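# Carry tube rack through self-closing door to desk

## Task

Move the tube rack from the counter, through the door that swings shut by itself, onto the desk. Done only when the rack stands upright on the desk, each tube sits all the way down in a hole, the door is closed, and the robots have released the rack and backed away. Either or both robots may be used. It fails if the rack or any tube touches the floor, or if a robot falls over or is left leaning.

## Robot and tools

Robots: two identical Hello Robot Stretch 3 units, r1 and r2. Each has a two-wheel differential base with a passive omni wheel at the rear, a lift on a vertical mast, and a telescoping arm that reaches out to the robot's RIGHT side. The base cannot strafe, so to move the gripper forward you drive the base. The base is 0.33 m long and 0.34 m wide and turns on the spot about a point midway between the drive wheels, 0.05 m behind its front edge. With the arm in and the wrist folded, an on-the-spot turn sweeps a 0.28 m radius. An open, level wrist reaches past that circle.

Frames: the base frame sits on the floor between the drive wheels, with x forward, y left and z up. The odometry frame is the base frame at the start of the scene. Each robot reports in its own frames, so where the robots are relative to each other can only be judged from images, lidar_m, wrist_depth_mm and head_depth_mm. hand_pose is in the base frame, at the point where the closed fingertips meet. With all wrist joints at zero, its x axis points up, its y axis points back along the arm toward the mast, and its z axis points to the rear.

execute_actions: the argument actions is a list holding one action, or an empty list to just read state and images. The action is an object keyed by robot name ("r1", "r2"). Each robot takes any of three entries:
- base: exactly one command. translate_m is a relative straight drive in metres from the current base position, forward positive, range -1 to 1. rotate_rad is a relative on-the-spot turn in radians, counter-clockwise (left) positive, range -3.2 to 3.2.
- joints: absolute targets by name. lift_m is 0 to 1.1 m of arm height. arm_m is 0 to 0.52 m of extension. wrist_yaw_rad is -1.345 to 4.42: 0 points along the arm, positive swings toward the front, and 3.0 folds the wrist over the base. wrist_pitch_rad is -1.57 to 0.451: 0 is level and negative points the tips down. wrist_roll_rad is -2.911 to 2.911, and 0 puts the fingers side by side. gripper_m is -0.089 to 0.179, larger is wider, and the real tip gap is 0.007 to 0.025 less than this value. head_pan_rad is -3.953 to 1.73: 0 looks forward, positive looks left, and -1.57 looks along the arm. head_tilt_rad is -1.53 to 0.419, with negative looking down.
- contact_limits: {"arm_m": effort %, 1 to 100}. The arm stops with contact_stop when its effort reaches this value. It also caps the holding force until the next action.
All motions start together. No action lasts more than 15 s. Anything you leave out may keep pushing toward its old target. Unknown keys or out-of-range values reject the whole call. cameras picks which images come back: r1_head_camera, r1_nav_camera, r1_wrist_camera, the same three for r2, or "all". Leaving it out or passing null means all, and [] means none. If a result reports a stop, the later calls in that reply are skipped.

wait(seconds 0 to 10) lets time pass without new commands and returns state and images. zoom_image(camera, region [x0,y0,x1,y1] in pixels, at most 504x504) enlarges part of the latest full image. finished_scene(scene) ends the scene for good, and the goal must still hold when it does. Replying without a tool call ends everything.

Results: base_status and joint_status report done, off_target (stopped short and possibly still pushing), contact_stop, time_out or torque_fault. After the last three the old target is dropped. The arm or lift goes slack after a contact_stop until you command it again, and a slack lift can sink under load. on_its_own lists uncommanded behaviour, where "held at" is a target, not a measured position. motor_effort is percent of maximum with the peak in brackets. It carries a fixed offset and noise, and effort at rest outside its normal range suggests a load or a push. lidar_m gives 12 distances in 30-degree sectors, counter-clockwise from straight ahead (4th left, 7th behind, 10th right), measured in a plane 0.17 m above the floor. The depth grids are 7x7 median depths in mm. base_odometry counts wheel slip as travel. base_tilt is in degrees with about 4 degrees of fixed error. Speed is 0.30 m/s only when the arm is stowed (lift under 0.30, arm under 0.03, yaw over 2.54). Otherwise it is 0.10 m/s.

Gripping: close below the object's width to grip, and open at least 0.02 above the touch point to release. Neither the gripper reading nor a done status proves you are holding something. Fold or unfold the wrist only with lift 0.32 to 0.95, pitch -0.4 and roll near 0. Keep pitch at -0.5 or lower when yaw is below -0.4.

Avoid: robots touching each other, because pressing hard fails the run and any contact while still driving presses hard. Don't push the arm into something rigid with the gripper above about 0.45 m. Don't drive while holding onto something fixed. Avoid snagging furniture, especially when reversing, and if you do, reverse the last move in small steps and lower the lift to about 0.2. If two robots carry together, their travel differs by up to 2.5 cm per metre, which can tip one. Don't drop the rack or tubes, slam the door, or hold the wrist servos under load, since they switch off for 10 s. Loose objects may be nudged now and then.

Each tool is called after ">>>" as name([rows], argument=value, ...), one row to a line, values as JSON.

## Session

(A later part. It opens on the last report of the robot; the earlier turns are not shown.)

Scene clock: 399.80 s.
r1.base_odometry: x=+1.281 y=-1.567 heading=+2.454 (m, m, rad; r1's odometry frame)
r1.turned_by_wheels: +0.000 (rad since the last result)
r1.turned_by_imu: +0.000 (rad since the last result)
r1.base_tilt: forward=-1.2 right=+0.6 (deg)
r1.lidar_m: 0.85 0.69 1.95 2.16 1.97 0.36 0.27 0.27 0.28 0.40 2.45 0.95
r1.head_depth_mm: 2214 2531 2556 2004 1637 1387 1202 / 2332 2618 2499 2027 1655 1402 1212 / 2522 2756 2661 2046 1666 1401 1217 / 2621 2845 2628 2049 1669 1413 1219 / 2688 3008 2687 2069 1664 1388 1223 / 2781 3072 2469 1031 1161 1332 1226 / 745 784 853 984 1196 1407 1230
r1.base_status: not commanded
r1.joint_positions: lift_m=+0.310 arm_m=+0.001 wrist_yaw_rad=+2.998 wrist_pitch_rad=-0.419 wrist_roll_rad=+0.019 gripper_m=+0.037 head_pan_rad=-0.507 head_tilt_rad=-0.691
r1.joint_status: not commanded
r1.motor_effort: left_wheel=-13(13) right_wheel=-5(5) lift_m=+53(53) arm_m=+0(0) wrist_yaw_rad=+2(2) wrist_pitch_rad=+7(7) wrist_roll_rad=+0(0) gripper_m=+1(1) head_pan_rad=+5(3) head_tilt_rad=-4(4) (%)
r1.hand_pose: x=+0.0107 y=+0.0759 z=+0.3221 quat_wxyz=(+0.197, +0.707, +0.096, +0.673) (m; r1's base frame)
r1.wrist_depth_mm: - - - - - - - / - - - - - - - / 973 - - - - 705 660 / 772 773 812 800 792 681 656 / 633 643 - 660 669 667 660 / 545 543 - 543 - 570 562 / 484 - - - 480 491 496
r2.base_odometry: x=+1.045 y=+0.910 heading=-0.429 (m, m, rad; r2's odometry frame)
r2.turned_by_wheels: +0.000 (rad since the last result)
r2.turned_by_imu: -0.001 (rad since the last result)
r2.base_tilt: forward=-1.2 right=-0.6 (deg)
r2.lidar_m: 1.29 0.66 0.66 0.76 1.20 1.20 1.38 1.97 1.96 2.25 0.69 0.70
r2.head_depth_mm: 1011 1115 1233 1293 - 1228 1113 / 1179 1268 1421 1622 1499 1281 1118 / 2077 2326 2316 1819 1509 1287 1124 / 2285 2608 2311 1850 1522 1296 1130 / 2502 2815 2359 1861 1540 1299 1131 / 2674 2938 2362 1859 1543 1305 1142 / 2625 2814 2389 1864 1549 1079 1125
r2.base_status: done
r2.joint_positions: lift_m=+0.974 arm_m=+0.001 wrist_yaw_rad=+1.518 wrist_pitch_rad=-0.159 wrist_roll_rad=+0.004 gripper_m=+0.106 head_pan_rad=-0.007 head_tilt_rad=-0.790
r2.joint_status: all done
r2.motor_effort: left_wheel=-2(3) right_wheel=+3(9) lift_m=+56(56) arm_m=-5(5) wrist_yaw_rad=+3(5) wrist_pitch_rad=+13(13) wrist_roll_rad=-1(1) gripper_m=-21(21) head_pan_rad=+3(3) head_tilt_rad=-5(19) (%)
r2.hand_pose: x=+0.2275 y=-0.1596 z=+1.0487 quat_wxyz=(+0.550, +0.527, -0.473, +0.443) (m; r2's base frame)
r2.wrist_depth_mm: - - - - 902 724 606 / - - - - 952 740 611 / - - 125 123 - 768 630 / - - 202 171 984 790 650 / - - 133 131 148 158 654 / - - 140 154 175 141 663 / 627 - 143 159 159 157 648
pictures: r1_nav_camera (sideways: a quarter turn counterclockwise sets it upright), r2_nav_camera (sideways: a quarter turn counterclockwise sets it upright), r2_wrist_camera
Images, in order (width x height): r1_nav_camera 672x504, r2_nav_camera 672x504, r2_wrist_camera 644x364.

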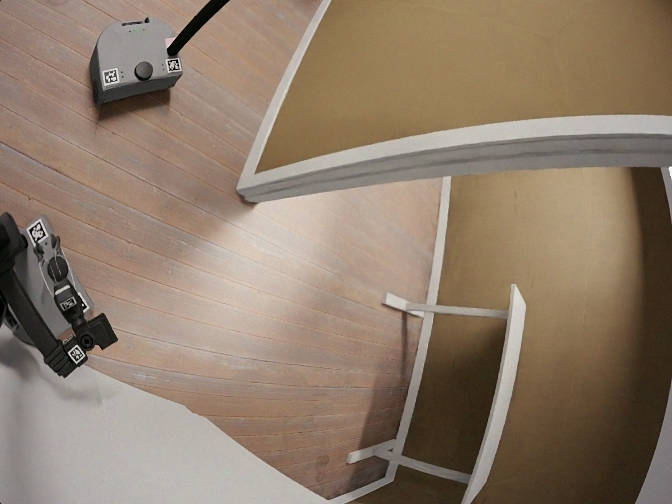

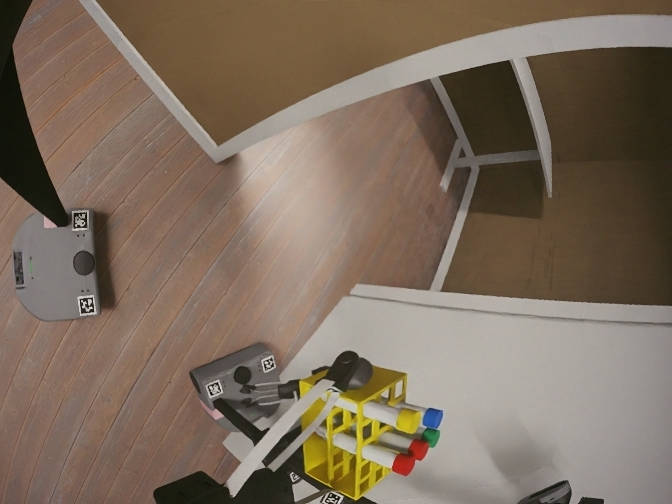

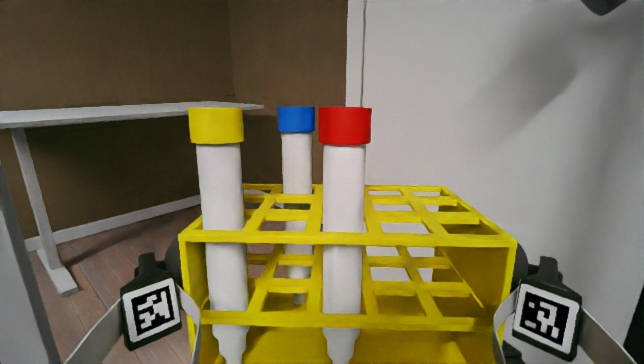

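>>> execute_actions([
  {"r2": {"base": {"translate_m": 0.7}}},
], cameras=["r2_nav_camera", "r1_nav_camera"])

Scene clock: 421.07 s.
r1.base_odometry: x=+1.281 y=-1.567 heading=+2.454 (m, m, rad; r1's odometry frame)
r1.turned_by_wheels: +0.000 (rad since the last result)
r1.turned_by_imu: +0.000 (rad since the last result)
r1.base_tilt: forward=-1.2 right=+0.5 (deg)
r1.lidar_m: 0.61 1.65 1.94 2.16 1.98 0.36 0.27 0.27 0.28 0.40 2.46 0.48
r1.head_depth_mm: 2203 2473 396 1935 1641 1383 1205 / 2303 2585 375 1836 1640 1382 1218 / 2535 2721 323 399 1664 1399 1209 / 2578 312 308 305 1672 1403 1066 / 2632 289 310 1935 1610 1329 1070 / 479 300 613 956 1150 1345 1118 / 454 302 847 980 1199 1390 1242
r1.base_status: not commanded
r1.joint_positions: lift_m=+0.310 arm_m=+0.001 wrist_yaw_rad=+2.998 wrist_pitch_rad=-0.419 wrist_roll_rad=+0.019 gripper_m=+0.037 head_pan_rad=-0.507 head_tilt_rad=-0.691
r1.joint_status: not commanded
r1.motor_effort: left_wheel=-13(13) right_wheel=-5(5) lift_m=+53(53) arm_m=+0(0) wrist_yaw_rad=+2(2) wrist_pitch_rad=+7(7) wrist_roll_rad=+0(0) gripper_m=+0(1) head_pan_rad=+5(4) head_tilt_rad=-4(3) (%)
r1.hand_pose: x=+0.0107 y=+0.0759 z=+0.3221 quat_wxyz=(+0.197, +0.707, +0.096, +0.673) (m; r1's base frame)
r1.wrist_depth_mm: - - - - - - - / - - - - - - - / 977 - - - - - - / 774 787 795 790 817 797 820 / 636 633 - 655 681 657 674 / 545 548 - 552 - 564 568 / 486 - - - 479 486 492
r2.base_odometry: x=+1.682 y=+0.618 heading=-0.430 (m, m, rad; r2's odometry frame)
r2.turned_by_wheels: +0.000 (rad since the last result)
r2.turned_by_imu: -0.001 (rad since the last result)
r2.base_tilt: forward=-1.2 right=-0.5 (deg)
r2.lidar_m: 1.66 2.14 1.84 0.40 0.39 1.76 1.95 2.44 0.48 0.49 0.58 0.59
r2.head_depth_mm: 1324 1454 791 793 - 1110 1114 / 1427 1582 1818 1810 1476 1267 1126 / 1548 1738 2015 1836 1505 1282 1124 / 1691 1938 2149 1830 1515 1296 1133 / 1870 2145 2319 1848 1527 1301 1130 / 2031 2454 2262 1853 1537 1314 1137 / 1762 2277 2307 1858 1552 1314 1139
r2.base_status: done
r2.joint_positions: lift_m=+0.974 arm_m=+0.001 wrist_yaw_rad=+1.518 wrist_pitch_rad=-0.159 wrist_roll_rad=+0.004 gripper_m=+0.106 head_pan_rad=-0.007 head_tilt_rad=-0.790
r2.joint_status: not commanded
r2.motor_effort: left_wheel=-2(3) right_wheel=+3(7) lift_m=+56(56) arm_m=-5(5) wrist_yaw_rad=+3(2) wrist_pitch_rad=+12(13) wrist_roll_rad=-1(1) gripper_m=-21(21) head_pan_rad=+3(2) head_tilt_rad=-5(5) (%)
r2.hand_pose: x=+0.2275 y=-0.1596 z=+1.0487 quat_wxyz=(+0.550, +0.527, -0.473, +0.443) (m; r2's base frame)
r2.wrist_depth_mm: - - - - 515 379 309 / - - - - 527 383 317 / - - 125 123 552 396 323 / - - 201 171 501 405 332 / - - 132 131 147 158 341 / - - 140 155 175 140 337 / - - 144 159 160 157 334
pictures: r1_nav_camera (sideways: a quarter turn counterclockwise sets it upright), r2_nav_camera (sideways: a quarter turn counterclockwise sets it upright)
Images, in order (width x height): r1_nav_camera 672x504, r2_nav_camera 672x504.

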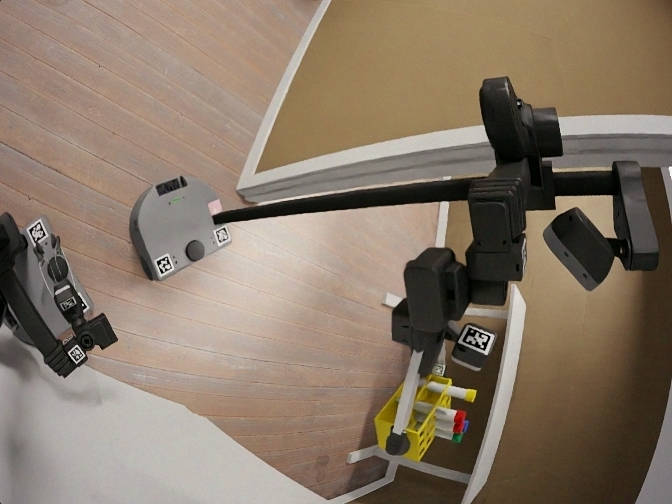

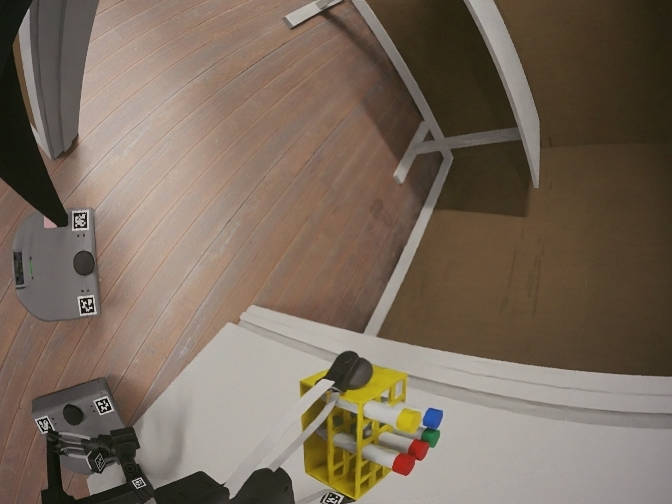

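>>> execute_actions([
  {"r1": {"joints": {"head_tilt_rad": -1.2}}, "r2": {"base": {"rotate_rad": 0.71}, "joints": {"head_tilt_rad": -0.55}}},
], cameras=["r2_head_camera", "r1_nav_camera"])

Scene clock: 455.93 s.
r1.base_odometry: x=+1.281 y=-1.567 heading=+2.454 (m, m, rad; r1's odometry frame)
r1.turned_by_wheels: +0.000 (rad since the last result)
r1.turned_by_imu: +0.000 (rad since the last result)
r1.base_tilt: forward=-1.1 right=+0.5 (deg)
r1.lidar_m: 0.53 1.65 1.94 2.15 1.98 0.36 0.27 0.27 0.28 0.40 2.45 0.48
r1.head_depth_mm: 1747 1594 1461 1354 1254 1175 - / 1757 1601 1466 1347 1253 - - / 1769 1611 1473 1362 1230 1189 - / 1793 1618 1493 1193 1134 1183 - / 1792 1630 1476 1178 1152 1180 1115 / 1754 1073 884 1383 1270 1194 1122 / 537 981 1449 1387 1289 1198 1121
r1.base_status: not commanded
r1.joint_positions: lift_m=+0.310 arm_m=+0.001 wrist_yaw_rad=+2.998 wrist_pitch_rad=-0.419 wrist_roll_rad=+0.019 gripper_m=+0.037 head_pan_rad=-0.507 head_tilt_rad=-1.185
r1.joint_status: all done
r1.motor_effort: left_wheel=-13(13) right_wheel=-5(5) lift_m=+53(53) arm_m=+0(0) wrist_yaw_rad=+2(2) wrist_pitch_rad=+7(7) wrist_roll_rad=+0(0) gripper_m=+1(1) head_pan_rad=+4(5) head_tilt_rad=-7(33) (%)
r1.hand_pose: x=+0.0107 y=+0.0759 z=+0.3221 quat_wxyz=(+0.197, +0.707, +0.096, +0.673) (m; r1's base frame)
r1.wrist_depth_mm: - - - - - - - / - - - - - - - / 979 - - - - - - / 773 792 789 810 792 832 822 / 630 643 - 655 683 666 677 / 544 544 - 557 - 558 573 / 477 - - - 488 485 488
r2.base_odometry: x=+1.682 y=+0.618 heading=+0.280 (m, m, rad; r2's odometry frame)
r2.turned_by_wheels: +0.710 (rad since the last result)
r2.turned_by_imu: +0.719 (rad since the last result)
r2.base_tilt: forward=-1.1 right=-0.5 (deg)
r2.lidar_m: 1.84 2.36 0.38 0.51 1.82 2.22 2.44 0.48 0.59 0.58 0.62 1.88
r2.head_depth_mm: 1954 2073 2360 2411 1868 1479 1189 / 1947 2032 2351 2475 1857 1495 1238 / 1925 2041 2322 2500 1873 1496 1245 / 1900 2018 2292 2434 1885 1497 1254 / 1904 1988 2260 2412 1908 1507 1246 / 1885 1994 2209 2414 1916 1512 1254 / 1863 2019 2239 2383 1909 1518 1267
r2.base_status: done
r2.joint_positions: lift_m=+0.974 arm_m=+0.001 wrist_yaw_rad=+1.518 wrist_pitch_rad=-0.159 wrist_roll_rad=+0.004 gripper_m=+0.106 head_pan_rad=-0.007 head_tilt_rad=-0.557
r2.joint_status: all done
r2.motor_effort: left_wheel=-2(5) right_wheel=+4(6) lift_m=+56(56) arm_m=-6(5) wrist_yaw_rad=+2(2) wrist_pitch_rad=+12(12) wrist_roll_rad=-1(1) gripper_m=-21(21) head_pan_rad=+2(2) head_tilt_rad=+2(19) (%)
r2.hand_pose: x=+0.2275 y=-0.1594 z=+1.0487 quat_wxyz=(+0.550, +0.527, -0.473, +0.443) (m; r2's base frame)
r2.wrist_depth_mm: - - - - - - - / - - - - - - - / - - 125 123 - - - / - - 201 171 - - - / - - 133 131 148 159 - / - - 140 155 175 141 - / - - 144 159 159 158 -
pictures: r1_nav_camera (sideways: a quarter turn counterclockwise sets it upright), r2_head_camera (sideways: a quarter turn clockwise sets it upright)
Images, in order (width x height): r1_nav_camera 672x504, r2_head_camera 896x504.

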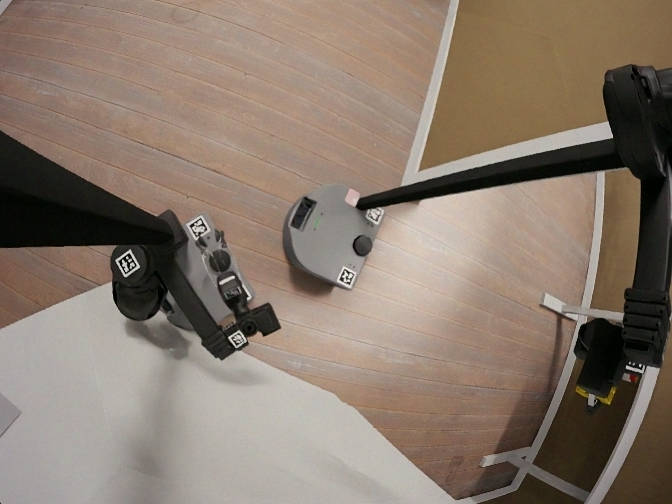

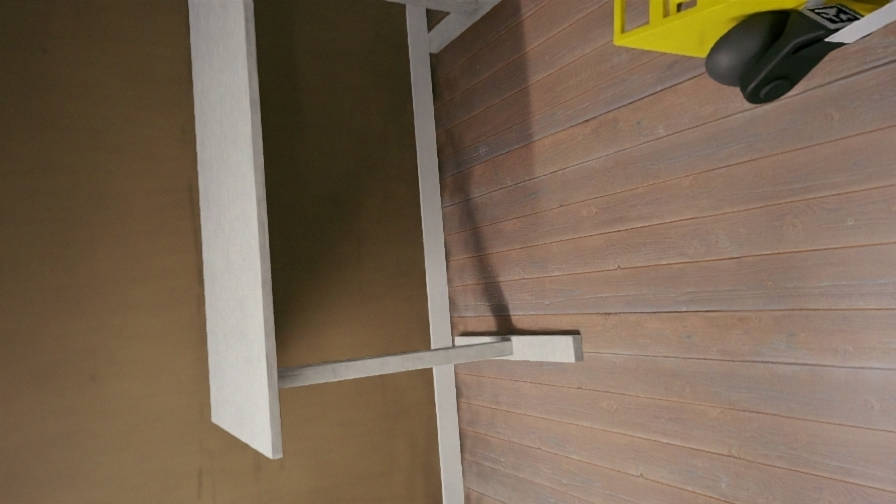

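>>> execute_actions([
  {"r1": {"base": {"translate_m": 0.28}}, "r2": {"base": {"translate_m": 0.4}}},
], cameras=["r1_nav_camera"])

>>> execute_actions([
  {"r1": {"base": {"rotate_rad": -0.52}}, "r2": {"base": {"translate_m": 0.35}}},
], cameras=["r1_nav_camera", "r2_head_camera", "r2_wrist_camera"])

Scene clock: 470.80 s.
r1.base_odometry: x=+1.065 y=-1.389 heading=+2.453 (m, m, rad; r1's odometry frame)
r1.turned_by_wheels: +0.000 (rad since the last result)
r1.turned_by_imu: +0.000 (rad since the last result)
r1.base_tilt: forward=-1.2 right=+0.5 (deg)
r1.lidar_m: 0.58 1.20 1.72 2.15 2.15 0.30 0.28 0.28 0.35 0.76 0.65 0.58
r1.head_depth_mm: 1749 1592 1459 1185 1233 1174 - / 680 855 1429 1188 1233 - - / 1753 1613 1466 1219 1256 1196 - / 1787 1606 1495 1374 1277 1189 - / 1760 822 987 1335 1277 1179 1111 / 605 718 972 1353 1282 1192 1115 / 592 770 1066 1367 1290 1198 1121
r1.base_status: done
r1.joint_positions: lift_m=+0.310 arm_m=+0.001 wrist_yaw_rad=+2.998 wrist_pitch_rad=-0.419 wrist_roll_rad=+0.019 gripper_m=+0.037 head_pan_rad=-0.507 head_tilt_rad=-1.185
r1.joint_status: not commanded
r1.on_its_own: left_wheel is at rest, and its effort (-26) is outside its rest range (-18 to +18)
r1.motor_effort: left_wheel=-26(30) right_wheel=-3(3) lift_m=+53(53) arm_m=+0(0) wrist_yaw_rad=+2(2) wrist_pitch_rad=+7(7) wrist_roll_rad=+0(0) gripper_m=-1(1) head_pan_rad=+5(5) head_tilt_rad=-7(7) (%)
r1.hand_pose: x=+0.0107 y=+0.0759 z=+0.3221 quat_wxyz=(+0.197, +0.707, +0.096, +0.673) (m; r1's base frame)
r1.wrist_depth_mm: - - - - - - - / - - - - - - - / 982 - 998 - - - - / 767 784 786 789 827 797 818 / 643 633 - 654 683 663 663 / 544 540 - 558 - 564 568 / 466 - - - 486 492 497
r2.base_odometry: x=+2.066 y=+0.729 heading=+0.280 (m, m, rad; r2's odometry frame)
r2.turned_by_wheels: +0.000 (rad since the last result)
r2.turned_by_imu: -0.001 (rad since the last result)
r2.base_tilt: forward=-1.1 right=-0.5 (deg)
r2.lidar_m: 1.45 1.46 2.50 0.63 0.39 2.27 0.65 0.65 0.61 0.63 1.44 1.78
r2.head_depth_mm: 1635 1747 1973 2148 1866 1477 1181 / 1615 1702 1965 2164 1875 1493 1236 / 1602 1709 1346 2161 1875 1484 1247 / 1586 1704 1368 2128 1884 1510 1246 / 1569 1700 1386 2104 1899 1509 1258 / 1568 1676 1282 2032 1778 1514 1263 / 1548 1671 1299 2051 1902 1517 1260
r2.base_status: done
r2.joint_positions: lift_m=+0.974 arm_m=+0.001 wrist_yaw_rad=+1.518 wrist_pitch_rad=-0.159 wrist_roll_rad=+0.004 gripper_m=+0.106 head_pan_rad=-0.007 head_tilt_rad=-0.556
r2.joint_status: not commanded
r2.motor_effort: left_wheel=-2(3) right_wheel=+3(8) lift_m=+56(55) arm_m=-5(5) wrist_yaw_rad=+2(2) wrist_pitch_rad=+12(12) wrist_roll_rad=-1(1) gripper_m=-21(21) head_pan_rad=+3(3) head_tilt_rad=+2(2) (%)
r2.hand_pose: x=+0.2275 y=-0.1594 z=+1.0487 quat_wxyz=(+0.550, +0.527, -0.473, +0.443) (m; r2's base frame)
r2.wrist_depth_mm: - - - - - - - / - - - - - - - / - - 125 123 - - - / - - 202 172 - - - / - - 132 131 148 158 - / - - 140 155 174 141 - / - - 143 159 159 157 -
pictures: r1_nav_camera (sideways: a quarter turn counterclockwise sets it upright)
Images, in order (width x height): r1_nav_camera 672x504.

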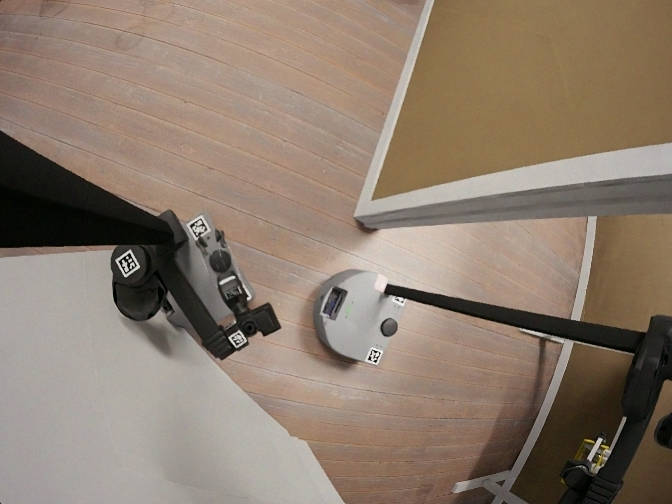

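Scene clock: 475.27 s.
r1.base_odometry: x=+1.065 y=-1.389 heading=+1.934 (m, m, rad; r1's odometry frame)
r1.turned_by_wheels: -0.520 (rad since the last result)
r1.turned_by_imu: -0.522 (rad since the last result)
r1.base_tilt: forward=-1.1 right=+0.5 (deg)
r1.lidar_m: 0.58 0.58 1.22 1.72 2.16 2.15 0.28 0.26 0.27 0.34 0.78 0.96
r1.head_depth_mm: 1769 1582 1459 1342 1263 1165 - / 1770 1607 1471 1361 1256 - - / 1775 1612 1424 1374 1261 1196 - / 1798 1620 1352 1373 1275 1182 - / 1806 1413 1378 1394 1273 1188 1113 / 1765 1641 1497 1384 1286 1195 1123 / 1833 1658 1514 1274 1265 1200 1113
r1.base_status: done
r1.joint_positions: lift_m=+0.310 arm_m=+0.001 wrist_yaw_rad=+2.998 wrist_pitch_rad=-0.419 wrist_roll_rad=+0.019 gripper_m=+0.037 head_pan_rad=-0.507 head_tilt_rad=-1.185
r1.joint_status: not commanded
r1.motor_effort: left_wheel=-9(13) right_wheel=-11(16) lift_m=+53(53) arm_m=+0(0) wrist_yaw_rad=+2(2) wrist_pitch_rad=+7(7) wrist_roll_rad=+0(0) gripper_m=+0(1) head_pan_rad=+5(4) head_tilt_rad=-7(8) (%)
r1.hand_pose: x=+0.0107 y=+0.0758 z=+0.3221 quat_wxyz=(+0.197, +0.707, +0.096, +0.673) (m; r1's base frame)
r1.wrist_depth_mm: - - - - - - 967 / - - - - - - 938 / 964 - - - - - 845 / 763 803 776 784 807 800 774 / 657 630 - 648 679 671 663 / 537 538 - 549 - 565 566 / 488 - - - 481 482 488
r2.base_odometry: x=+2.402 y=+0.826 heading=+0.280 (m, m, rad; r2's odometry frame)
r2.turned_by_wheels: +0.000 (rad since the last result)
r2.turned_by_imu: +0.000 (rad since the last result)
r2.base_tilt: forward=-1.1 right=-0.5 (deg)
r2.lidar_m: 1.58 1.12 2.05 2.39 0.71 0.60 1.00 0.81 0.75 1.27 1.40 1.48
r2.head_depth_mm: 1334 1451 1019 1810 1849 1474 1183 / 1325 1446 1028 1793 1861 1504 1240 / 1311 1429 1044 1763 1871 1496 1242 / 1293 1412 1055 1744 1873 1502 1246 / 1279 1403 1066 1709 1830 1511 1252 / 1273 1377 1076 1196 1720 1472 1238 / 1252 1371 1088 1180 1829 1534 1264
r2.base_status: done
r2.joint_positions: lift_m=+0.974 arm_m=+0.001 wrist_yaw_rad=+1.518 wrist_pitch_rad=-0.159 wrist_roll_rad=+0.004 gripper_m=+0.106 head_pan_rad=-0.007 head_tilt_rad=-0.556
r2.joint_status: not commanded
r2.motor_effort: left_wheel=-2(3) right_wheel=+3(9) lift_m=+56(57) arm_m=-6(6) wrist_yaw_rad=+2(2) wrist_pitch_rad=+12(12) wrist_roll_rad=-1(1) gripper_m=-21(21) head_pan_rad=+3(2) head_tilt_rad=+2(3) (%)
r2.hand_pose: x=+0.2275 y=-0.1594 z=+1.0487 quat_wxyz=(+0.550, +0.527, -0.473, +0.443) (m; r2's base frame)
r2.wrist_depth_mm: - - - - - - - / - - - - - - - / - - 125 123 - - - / - 748 202 171 751 - - / - - 133 131 148 158 - / - - 140 154 175 141 - / - - 144 159 159 157 -
pictures: r1_nav_camera (sideways: a quarter turn counterclockwise sets it upright), r2_head_camera (sideways: a quarter turn clockwise sets it upright), r2_wrist_camera
Images, in order (width x height): r1_nav_camera 672x504, r2_head_camera 896x504, r2_wrist_camera 644x364.

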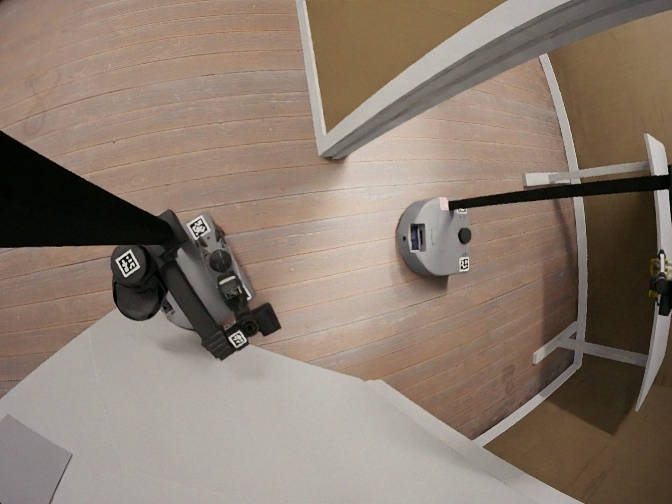

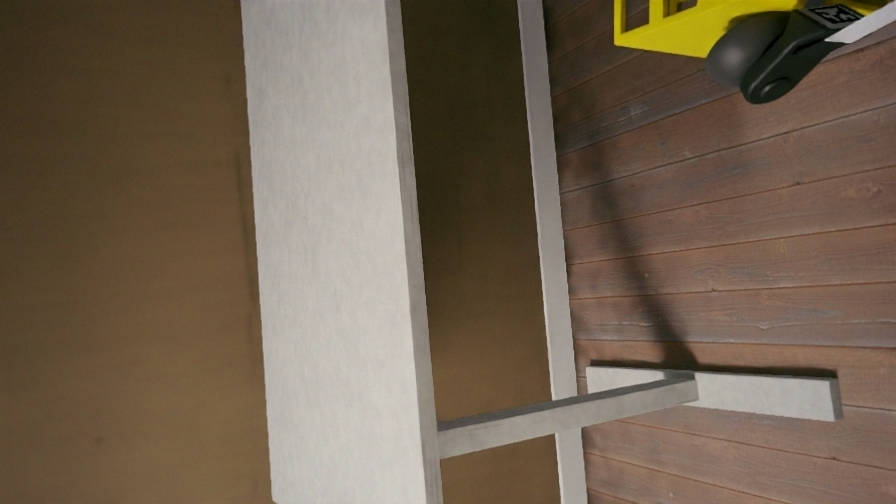

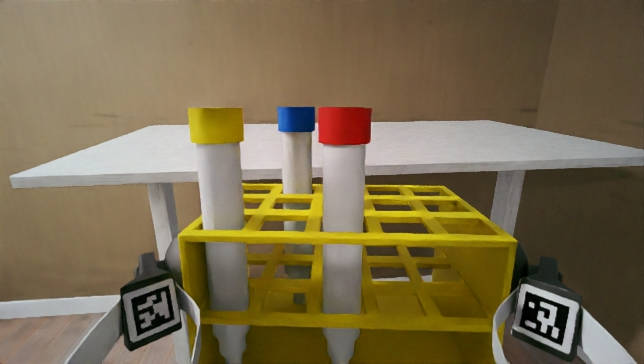

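>>> execute_actions([
  {"r1": {"base": {"translate_m": 0.35}}, "r2": {"base": {"translate_m": 0.42}, "joints": {"head_tilt_rad": -0.95, "head_pan_rad": -0.3}}},
], cameras=["r2_head_camera", "r2_wrist_camera"])

Scene clock: 490.47 s.
r1.base_odometry: x=+0.940 y=-1.062 heading=+1.933 (m, m, rad; r1's odometry frame)
r1.turned_by_wheels: +0.000 (rad since the last result)
r1.turned_by_imu: +0.000 (rad since the last result)
r1.base_tilt: forward=-1.2 right=+0.6 (deg)
r1.lidar_m: 2.30 0.25 0.38 1.64 1.99 0.31 0.27 0.27 0.33 0.63 1.98 1.06
r1.head_depth_mm: 1756 1585 1463 1361 1247 1173 - / 1770 1548 1450 1350 1254 - - / 1773 1410 1433 1367 1265 1201 - / 1752 1405 1445 1363 1265 1186 - / 1777 1626 1490 1379 1274 1183 1109 / 1829 1638 1493 1384 1282 1077 1116 / 1831 1644 1526 1391 670 896 1128
r1.base_status: done
r1.joint_positions: lift_m=+0.310 arm_m=+0.001 wrist_yaw_rad=+2.998 wrist_pitch_rad=-0.419 wrist_roll_rad=+0.019 gripper_m=+0.037 head_pan_rad=-0.507 head_tilt_rad=-1.186
r1.joint_status: not commanded
r1.on_its_own: left_wheel is at rest, and its effort (-25) is outside its rest range (-18 to +18)
r1.motor_effort: left_wheel=-25(30) right_wheel=-7(8) lift_m=+53(53) arm_m=+0(0) wrist_yaw_rad=+2(2) wrist_pitch_rad=+7(7) wrist_roll_rad=+0(0) gripper_m=+1(0) head_pan_rad=+3(5) head_tilt_rad=-6(7) (%)
r1.hand_pose: x=+0.0107 y=+0.0758 z=+0.3221 quat_wxyz=(+0.197, +0.707, +0.096, +0.673) (m; r1's base frame)
r1.wrist_depth_mm: - - - - - 598 287 / - - - - - 537 246 / 979 - 985 - - 493 243 / 758 775 772 790 822 452 260 / 627 649 - 663 673 419 280 / 528 536 - 563 - 357 300 / 485 - - - 479 375 332
r2.base_odometry: x=+2.806 y=+0.942 heading=+0.280 (m, m, rad; r2's odometry frame)
r2.turned_by_wheels: +0.000 (rad since the last result)
r2.turned_by_imu: -0.001 (rad since the last result)
r2.base_tilt: forward=-1.1 right=-0.6 (deg)
r2.lidar_m: 1.16 0.73 1.51 2.43 1.37 0.97 1.12 1.03 1.13 1.34 1.15 1.18
r2.head_depth_mm: 764 603 - 323 1352 1198 1079 / 774 619 297 323 1355 1208 1087 / 782 603 485 296 1354 1216 1084 / 788 609 495 1538 1387 1220 1086 / 797 614 498 1509 1400 1227 1091 / 809 619 502 453 1403 1229 1098 / 816 624 505 444 1402 1217 1095
r2.base_status: done
r2.joint_positions: lift_m=+0.974 arm_m=+0.001 wrist_yaw_rad=+1.518 wrist_pitch_rad=-0.159 wrist_roll_rad=+0.004 gripper_m=+0.106 head_pan_rad=-0.293 head_tilt_rad=-0.938
r2.joint_status: all done
r2.motor_effort: left_wheel=-2(3) right_wheel=+3(7) lift_m=+56(56) arm_m=-6(6) wrist_yaw_rad=+2(2) wrist_pitch_rad=+12(12) wrist_roll_rad=-1(1) gripper_m=-21(21) head_pan_rad=-3(20) head_tilt_rad=-5(26) (%)
r2.hand_pose: x=+0.2275 y=-0.1594 z=+1.0487 quat_wxyz=(+0.550, +0.527, -0.473, +0.443) (m; r2's base frame)
r2.wrist_depth_mm: 878 918 958 - - - - / 949 950 - - - - - / - - 125 123 - - - / 593 601 201 172 602 599 602 / 399 398 133 131 148 158 400 / 299 316 139 155 175 141 818 / - - 144 159 159 157 -
pictures: r2_head_camera (sideways: a quarter turn clockwise sets it upright), r2_wrist_camera
Images, in order (width x height): r2_head_camera 896x504, r2_wrist_camera 644x364.

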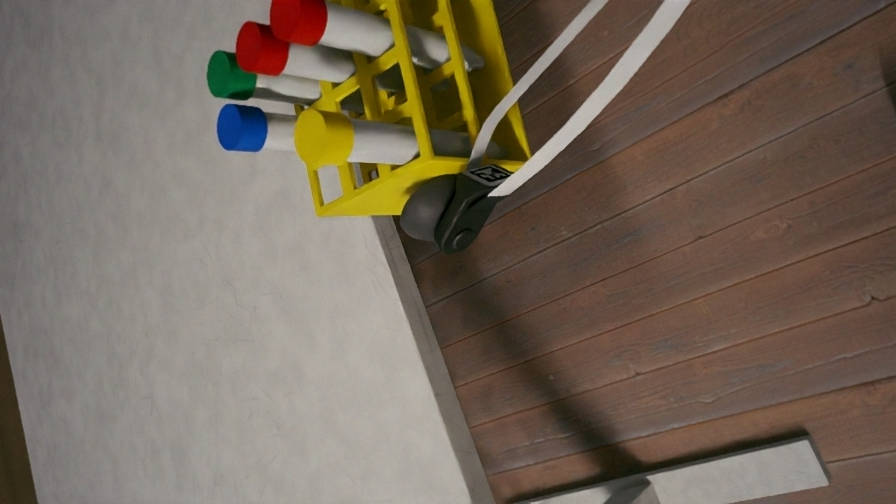

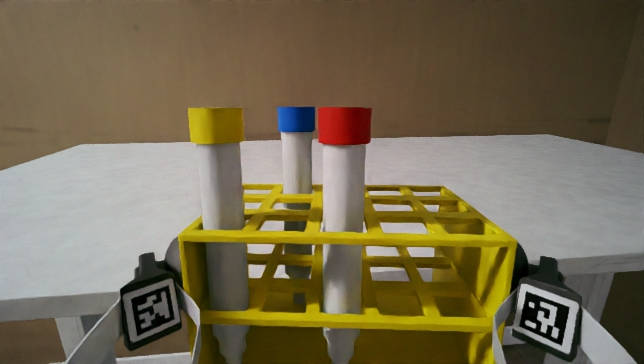

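>>> execute_actions([
  {"r1": {"base": {"rotate_rad": -0.42}}, "r2": {"base": {"translate_m": 0.265}, "joints": {"lift_m": 0.952}}},
], cameras=["r2_head_camera", "r2_wrist_camera"])

Scene clock: 505.30 s.
r1.base_odometry: x=+0.940 y=-1.062 heading=+1.513 (m, m, rad; r1's odometry frame)
r1.turned_by_wheels: -0.420 (rad since the last result)
r1.turned_by_imu: -0.420 (rad since the last result)
r1.base_tilt: forward=-1.2 right=+0.5 (deg)
r1.lidar_m: 1.32 0.29 0.25 0.51 1.64 2.19 0.28 0.26 0.27 0.35 0.82 2.16
r1.head_depth_mm: 1757 1592 1465 1350 1250 1171 - / 1768 1615 1472 1345 1262 - - / 1771 1621 1477 1359 1262 1188 - / 1766 1618 1488 1364 1261 1183 - / 1800 1643 1499 1376 1273 1192 1109 / 1799 1499 1503 1386 1290 1194 1102 / 1815 1483 1505 1390 1281 857 1049
r1.base_status: done
r1.joint_positions: lift_m=+0.310 arm_m=+0.001 wrist_yaw_rad=+2.998 wrist_pitch_rad=-0.419 wrist_roll_rad=+0.019 gripper_m=+0.037 head_pan_rad=-0.507 head_tilt_rad=-1.186
r1.joint_status: not commanded
r1.motor_effort: left_wheel=-12(14) right_wheel=-13(21) lift_m=+53(53) arm_m=-1(0) wrist_yaw_rad=+2(2) wrist_pitch_rad=+7(7) wrist_roll_rad=+0(0) gripper_m=+0(1) head_pan_rad=+4(5) head_tilt_rad=-6(7) (%)
r1.hand_pose: x=+0.0107 y=+0.0758 z=+0.3221 quat_wxyz=(+0.197, +0.707, +0.096, +0.673) (m; r1's base frame)
r1.wrist_depth_mm: - - - 982 366 259 266 / - - - - 371 280 313 / 947 - - 912 347 308 970 / 770 792 786 752 362 345 836 / 622 649 - 642 384 397 678 / 533 540 - 558 - 534 564 / 487 - - - 471 491 494
r2.base_odometry: x=+3.061 y=+1.015 heading=+0.280 (m, m, rad; r2's odometry frame)
r2.turned_by_wheels: +0.000 (rad since the last result)
r2.turned_by_imu: -0.001 (rad since the last result)
r2.base_tilt: forward=-1.2 right=-0.5 (deg)
r2.lidar_m: 0.90 0.51 0.53 2.45 1.79 1.22 1.38 1.24 1.41 1.31 0.99 0.96
r2.head_depth_mm: 762 593 495 318 354 318 1076 / 773 597 304 313 349 313 1068 / 780 603 491 303 351 315 1040 / 786 608 494 425 360 317 292 / 765 614 498 419 361 318 289 / 750 619 502 422 364 319 289 / 733 626 505 424 365 321 291
r2.base_status: done
r2.joint_positions: lift_m=+0.953 arm_m=+0.001 wrist_yaw_rad=+1.518 wrist_pitch_rad=-0.159 wrist_roll_rad=+0.004 gripper_m=+0.106 head_pan_rad=-0.293 head_tilt_rad=-0.938
r2.joint_status: all done
r2.motor_effort: left_wheel=-2(2) right_wheel=+3(8) lift_m=+21(49) arm_m=-5(5) wrist_yaw_rad=+1(2) wrist_pitch_rad=+13(13) wrist_roll_rad=-1(1) gripper_m=-21(22) head_pan_rad=-3(2) head_tilt_rad=-5(5) (%)
r2.hand_pose: x=+0.2275 y=-0.1594 z=+1.0268 quat_wxyz=(+0.550, +0.527, -0.473, +0.443) (m; r2's base frame)
r2.wrist_depth_mm: 693 705 721 744 777 777 806 / 719 725 748 788 819 833 869 / 754 770 125 123 824 856 888 / 528 530 202 172 533 530 527 / 348 352 133 131 148 159 352 / 263 278 139 155 175 141 263 / 211 203 143 159 159 157 216
pictures: r2_head_camera (sideways: a quarter turn clockwise sets it upright), r2_wrist_camera
Images, in order (width x height): r2_head_camera 896x504, r2_wrist_camera 644x364.

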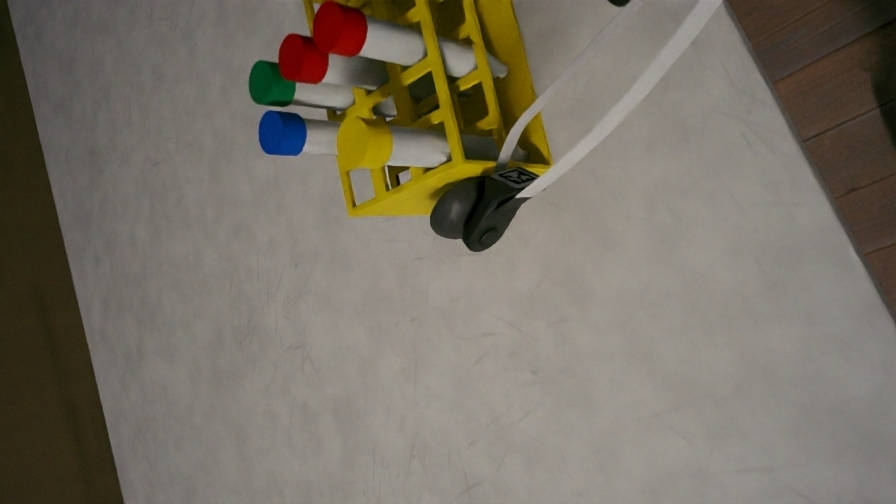

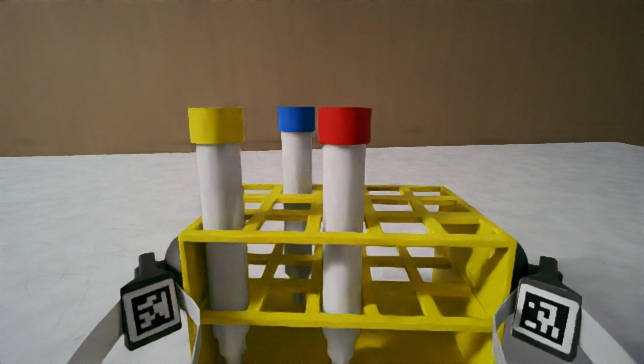

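>>> execute_actions([
  {"r1": {"base": {"translate_m": 0.15}}, "r2": {"joints": {"lift_m": 0.924}}},
], cameras=["r2_wrist_camera"])

Scene clock: 518.07 s.
r1.base_odometry: x=+0.949 y=-0.912 heading=+1.513 (m, m, rad; r1's odometry frame)
r1.turned_by_wheels: +0.000 (rad since the last result)
r1.turned_by_imu: +0.000 (rad since the last result)
r1.base_tilt: forward=-1.2 right=+0.4 (deg)
r1.lidar_m: 1.17 2.20 0.21 0.21 1.94 0.35 0.27 0.27 0.29 0.42 1.62 2.03
r1.head_depth_mm: 1756 1588 1463 1339 1250 1174 - / 1774 1598 1468 1356 1253 - - / 1772 1611 1477 1364 1267 1190 - / 1777 1622 1486 1362 1266 1185 - / 1804 1610 1486 1379 1282 1183 1099 / 1819 1444 1468 1375 1285 1193 838 / 1843 1440 1503 1392 1288 1210 655
r1.base_status: done
r1.joint_positions: lift_m=+0.310 arm_m=+0.001 wrist_yaw_rad=+2.998 wrist_pitch_rad=-0.419 wrist_roll_rad=+0.019 gripper_m=+0.037 head_pan_rad=-0.507 head_tilt_rad=-1.186
r1.joint_status: not commanded
r1.on_its_own: left_wheel is at rest, and its effort (-26) is outside its rest range (-18 to +18)
r1.motor_effort: left_wheel=-26(30) right_wheel=-5(8) lift_m=+53(52) arm_m=+0(0) wrist_yaw_rad=+2(2) wrist_pitch_rad=+7(7) wrist_roll_rad=+0(0) gripper_m=+0(0) head_pan_rad=+5(5) head_tilt_rad=-6(7) (%)
r1.hand_pose: x=+0.0107 y=+0.0758 z=+0.3221 quat_wxyz=(+0.197, +0.707, +0.096, +0.673) (m; r1's base frame)
r1.wrist_depth_mm: - - - 241 256 - - / - - - 259 280 - - / 977 - 956 287 312 - - / 786 776 765 315 723 811 817 / 632 656 - 353 662 652 683 / 552 551 - 406 - 568 582 / 478 - - - 467 493 490
r2.base_odometry: x=+3.061 y=+1.015 heading=+0.280 (m, m, rad; r2's odometry frame)
r2.turned_by_wheels: +0.000 (rad since the last result)
r2.turned_by_imu: -0.001 (rad since the last result)
r2.base_tilt: forward=-1.1 right=-0.6 (deg)
r2.lidar_m: 0.90 0.51 0.53 2.45 1.79 1.22 1.23 1.24 1.41 1.31 0.99 0.96
r2.head_depth_mm: 763 592 484 331 354 318 1079 / 770 598 327 329 349 313 1065 / 780 604 491 322 350 315 1043 / 782 607 495 421 359 317 292 / 769 614 497 419 361 318 288 / 749 621 501 422 363 319 289 / 735 624 506 424 366 321 291
r2.base_status: not commanded
r2.joint_positions: lift_m=+0.925 arm_m=+0.001 wrist_yaw_rad=+1.518 wrist_pitch_rad=-0.155 wrist_roll_rad=+0.004 gripper_m=+0.106 head_pan_rad=-0.293 head_tilt_rad=-0.938
r2.joint_status: all done
r2.motor_effort: left_wheel=-2(2) right_wheel=+3(3) lift_m=+21(20) arm_m=-5(5) wrist_yaw_rad=+1(2) wrist_pitch_rad=+10(13) wrist_roll_rad=-1(1) gripper_m=-21(21) head_pan_rad=-3(3) head_tilt_rad=-5(6) (%)
r2.hand_pose: x=+0.2277 y=-0.1594 z=+1.0000 quat_wxyz=(+0.549, +0.526, -0.474, +0.445) (m; r2's base frame)
r2.wrist_depth_mm: 688 705 725 746 773 775 819 / 715 735 758 772 801 828 848 / 746 768 120 120 823 849 873 / 443 449 172 173 371 449 448 / 294 294 131 128 144 158 293 / 221 232 140 154 195 140 221 / 183 169 147 158 158 156 180
pictures: r2_wrist_camera
Images, in order (width x height): r2_wrist_camera 644x364.

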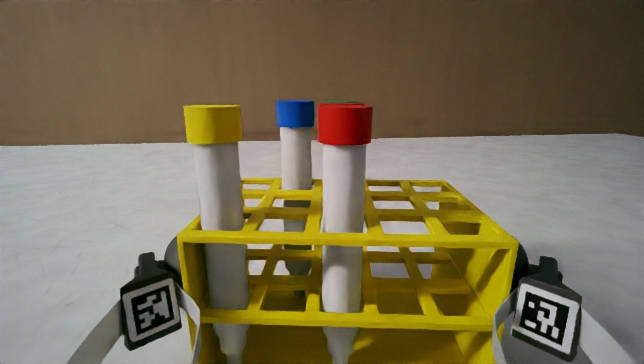

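Rack is resting on the desk. Opening the gripper.

>>> execute_actions([
  {"r1": {"base": {"translate_m": 0.14}}, "r2": {"joints": {"gripper_m": 0.179}}},
], cameras=["r2_wrist_camera"])

Scene clock: 525.67 s.
r1.base_odometry: x=+0.957 y=-0.772 heading=+1.513 (m, m, rad; r1's odometry frame)
r1.turned_by_wheels: +0.000 (rad since the last result)
r1.turned_by_imu: +0.000 (rad since the last result)
r1.base_tilt: forward=-1.2 right=+0.6 (deg)
r1.lidar_m: 1.03 2.06 2.28 0.22 0.23 0.31 0.27 0.27 0.32 0.56 1.62 1.92
r1.head_depth_mm: 1780 1587 1454 1348 1249 1178 - / 1774 1615 1472 1355 1258 - - / 1771 1615 1475 1359 1261 1189 - / 1788 1623 1475 1371 1277 1181 - / 1808 1444 1440 1375 1284 1189 1117 / 1812 1444 1377 1375 1275 1194 1121 / 1829 1600 1491 1397 1291 1197 1120
r1.base_status: translate_m off_target (by the wheels' count: +0.1401 of +0.1400)
r1.joint_positions: lift_m=+0.310 arm_m=+0.001 wrist_yaw_rad=+2.998 wrist_pitch_rad=-0.419 wrist_roll_rad=+0.019 gripper_m=+0.037 head_pan_rad=-0.507 head_tilt_rad=-1.186
r1.joint_status: not commanded
r1.on_its_own: left_wheel is at rest, and its effort (-29) is outside its rest range (-18 to +18)
r1.motor_effort: left_wheel=-29(32) right_wheel=-7(7) lift_m=+52(52) arm_m=+0(1) wrist_yaw_rad=+2(1) wrist_pitch_rad=+7(7) wrist_roll_rad=+0(0) gripper_m=+0(2) head_pan_rad=+3(4) head_tilt_rad=-6(7) (%)
r1.hand_pose: x=+0.0107 y=+0.0758 z=+0.3221 quat_wxyz=(+0.197, +0.707, +0.096, +0.673) (m; r1's base frame)
r1.wrist_depth_mm: 231 - 243 - - - - / - - 263 - - - - / 928 - 289 - - - - / 771 296 321 804 800 800 838 / 663 344 - 651 683 671 655 / 539 517 - 554 - 556 572 / 487 - - - 487 492 493
r2.base_odometry: x=+3.061 y=+1.015 heading=+0.280 (m, m, rad; r2's odometry frame)
r2.turned_by_wheels: +0.000 (rad since the last result)
r2.turned_by_imu: -0.001 (rad since the last result)
r2.base_tilt: forward=-1.2 right=-0.6 (deg)
r2.lidar_m: 0.90 0.51 0.53 2.45 1.79 1.22 1.09 1.24 1.41 1.31 0.99 0.96
r2.head_depth_mm: 762 594 484 329 354 317 1072 / 772 597 328 329 352 311 1066 / 780 603 491 338 349 315 1040 / 785 608 494 421 353 316 292 / 766 613 498 419 361 318 288 / 750 619 502 422 363 319 290 / 735 624 504 424 366 321 291
r2.base_status: not commanded
r2.joint_positions: lift_m=+0.925 arm_m=+0.001 wrist_yaw_rad=+1.518 wrist_pitch_rad=-0.155 wrist_roll_rad=+0.004 gripper_m=+0.179 head_pan_rad=-0.293 head_tilt_rad=-0.938
r2.joint_status: all done
r2.motor_effort: left_wheel=-2(2) right_wheel=+3(3) lift_m=+21(21) arm_m=-5(5) wrist_yaw_rad=+2(2) wrist_pitch_rad=+11(11) wrist_roll_rad=-1(1) gripper_m=+1(97) head_pan_rad=-2(3) head_tilt_rad=-4(5) (%)
r2.hand_pose: x=+0.2277 y=-0.1594 z=+1.0000 quat_wxyz=(+0.549, +0.526, -0.474, +0.445) (m; r2's base frame)
r2.wrist_depth_mm: 694 707 735 746 767 796 812 / 733 741 753 766 801 822 848 / 752 765 124 125 822 855 878 / 443 444 174 127 408 448 449 / 295 293 129 129 147 259 295 / 219 220 140 154 176 144 232 / - 169 143 145 165 157 -
pictures: r2_wrist_camera
Images, in order (width x height): r2_wrist_camera 644x364.

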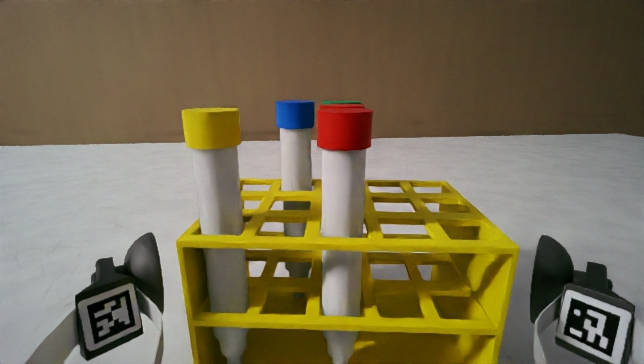

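>>> execute_actions([
  {"r1": {"base": {"translate_m": 0.31}, "joints": {"head_pan_rad": -3.14, "head_tilt_rad": -0.5}}, "r2": {"base": {"translate_m": -0.28}, "joints": {"head_tilt_rad": -0.6}}},
])

Scene clock: 535.33 s.
r1.base_odometry: x=+0.975 y=-0.463 heading=+1.513 (m, m, rad; r1's odometry frame)
r1.turned_by_wheels: +0.000 (rad since the last result)
r1.turned_by_imu: +0.001 (rad since the last result)
r1.base_tilt: forward=-1.2 right=+0.5 (deg)
r1.lidar_m: 0.45 1.73 2.30 1.46 0.49 0.40 0.41 0.42 0.56 1.20 1.61 0.53
r1.head_depth_mm: 324 349 380 416 461 518 587 / 325 351 381 418 460 516 585 / 325 350 381 418 462 516 582 / 324 350 381 417 461 513 585 / 324 349 380 416 460 514 582 / 323 349 380 416 458 511 580 / 322 348 378 414 458 513 579
r1.base_status: done
r1.joint_positions: lift_m=+0.310 arm_m=+0.001 wrist_yaw_rad=+2.998 wrist_pitch_rad=-0.419 wrist_roll_rad=+0.019 gripper_m=+0.037 head_pan_rad=-3.133 head_tilt_rad=-0.507
r1.joint_status: all done
r1.motor_effort: left_wheel=+2(19) right_wheel=-2(5) lift_m=+53(53) arm_m=+0(0) wrist_yaw_rad=+2(2) wrist_pitch_rad=+7(7) wrist_roll_rad=+0(0) gripper_m=+0(0) head_pan_rad=-4(59) head_tilt_rad=+3(35) (%)
r1.hand_pose: x=+0.0107 y=+0.0758 z=+0.3221 quat_wxyz=(+0.197, +0.707, +0.096, +0.673) (m; r1's base frame)
r1.wrist_depth_mm: 547 - - - - - - / 544 - - - - - - / 542 - - - - - - / 532 709 776 806 798 827 813 / 511 643 - 668 673 657 683 / 499 544 - 565 - 561 559 / 463 - - - 474 493 483
r2.base_odometry: x=+2.792 y=+0.937 heading=+0.280 (m, m, rad; r2's odometry frame)
r2.turned_by_wheels: +0.000 (rad since the last result)
r2.turned_by_imu: -0.002 (rad since the last result)
r2.base_tilt: forward=-1.1 right=-0.5 (deg)
r2.lidar_m: 1.17 0.74 1.52 2.42 1.35 0.52 0.54 0.93 1.10 1.34 1.17 1.18
r2.head_depth_mm: 1171 1280 886 615 1659 1428 1197 / 1128 1225 895 620 1615 1439 1206 / 1073 1186 905 571 512 1436 1211 / 1032 1133 914 538 497 1484 1189 / 994 1086 925 608 483 1447 1222 / 955 1047 935 638 486 1389 1227 / 924 1002 946 644 488 1352 1233
r2.base_status: done
r2.joint_positions: lift_m=+0.925 arm_m=+0.001 wrist_yaw_rad=+1.518 wrist_pitch_rad=-0.155 wrist_roll_rad=+0.004 gripper_m=+0.179 head_pan_rad=-0.293 head_tilt_rad=-0.606
r2.joint_status: all done
r2.motor_effort: left_wheel=-2(4) right_wheel=+3(4) lift_m=+21(20) arm_m=-6(5) wrist_yaw_rad=+2(1) wrist_pitch_rad=+10(10) wrist_roll_rad=-1(1) gripper_m=+0(0) head_pan_rad=-3(3) head_tilt_rad=+2(22) (%)
r2.hand_pose: x=+0.2277 y=-0.1594 z=+1.0000 quat_wxyz=(+0.549, +0.526, -0.474, +0.445) (m; r2's base frame)
r2.wrist_depth_mm: 903 950 972 - - - - / 926 - - - - - - / - 889 907 448 899 925 923 / 445 443 444 404 443 448 448 / 294 305 315 324 341 345 784 / - - - - - - - / - - - - - - -
pictures: r1_head_camera (sideways: a quarter turn clockwise sets it upright), r1_nav_camera (sideways: a quarter turn counterclockwise sets it upright), r1_wrist_camera, r2_head_camera (sideways: a quarter turn clockwise sets it upright), r2_nav_camera (sideways: a quarter turn counterclockwise sets it upright), r2_wrist_camera
Images, in order (width x height): r1_head_camera 896x504, r1_nav_camera 672x504, r1_wrist_camera 644x364, r2_head_camera 896x504, r2_nav_camera 672x504, r2_wrist_camera 644x364.

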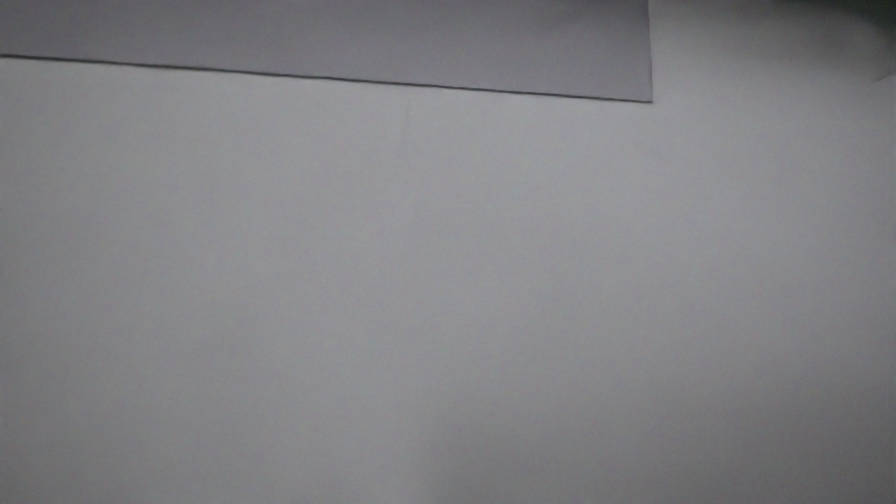

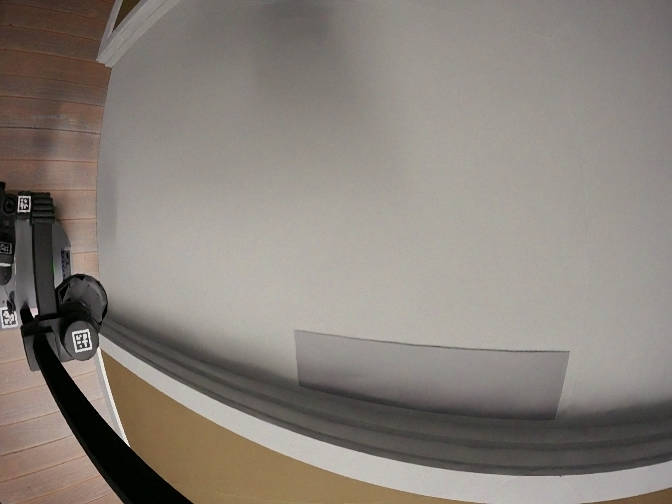

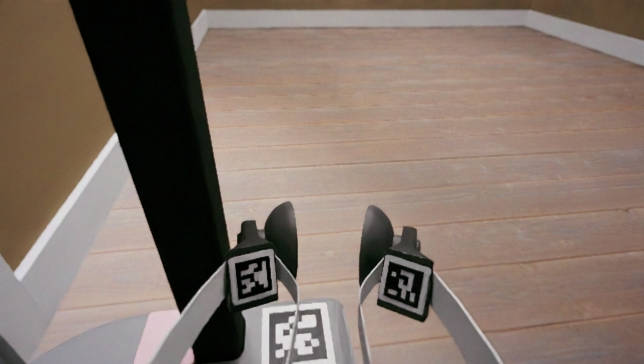

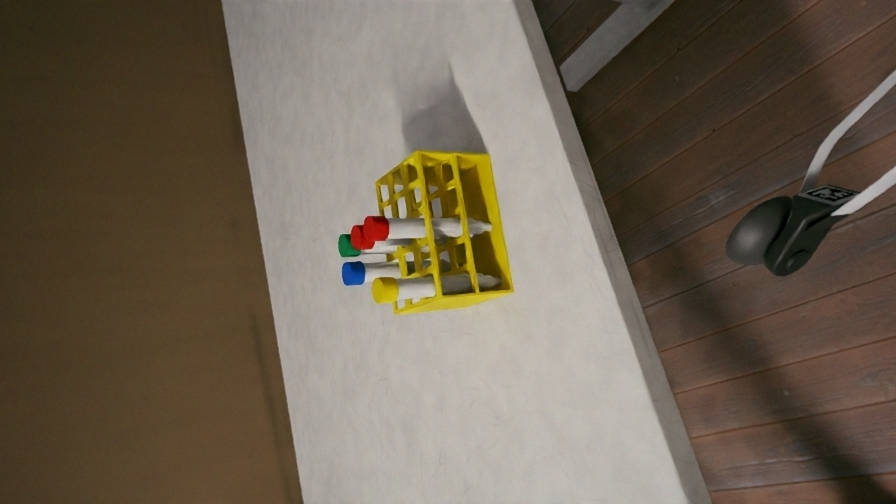

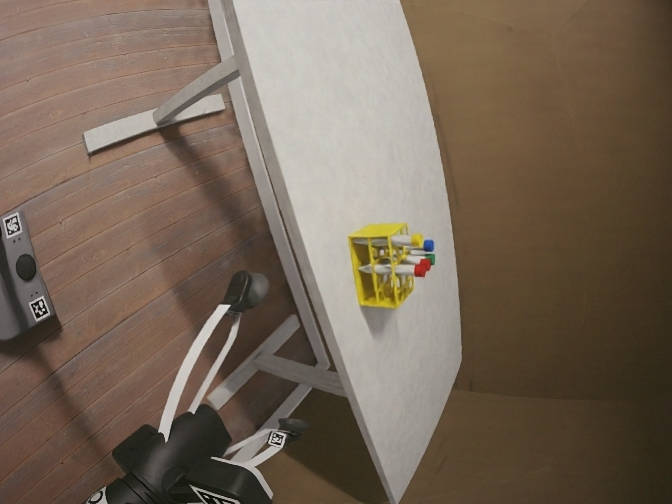

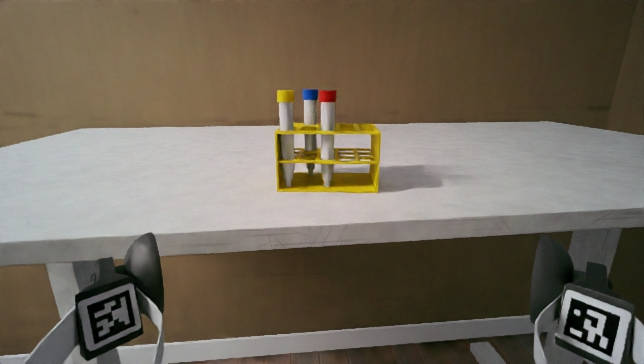

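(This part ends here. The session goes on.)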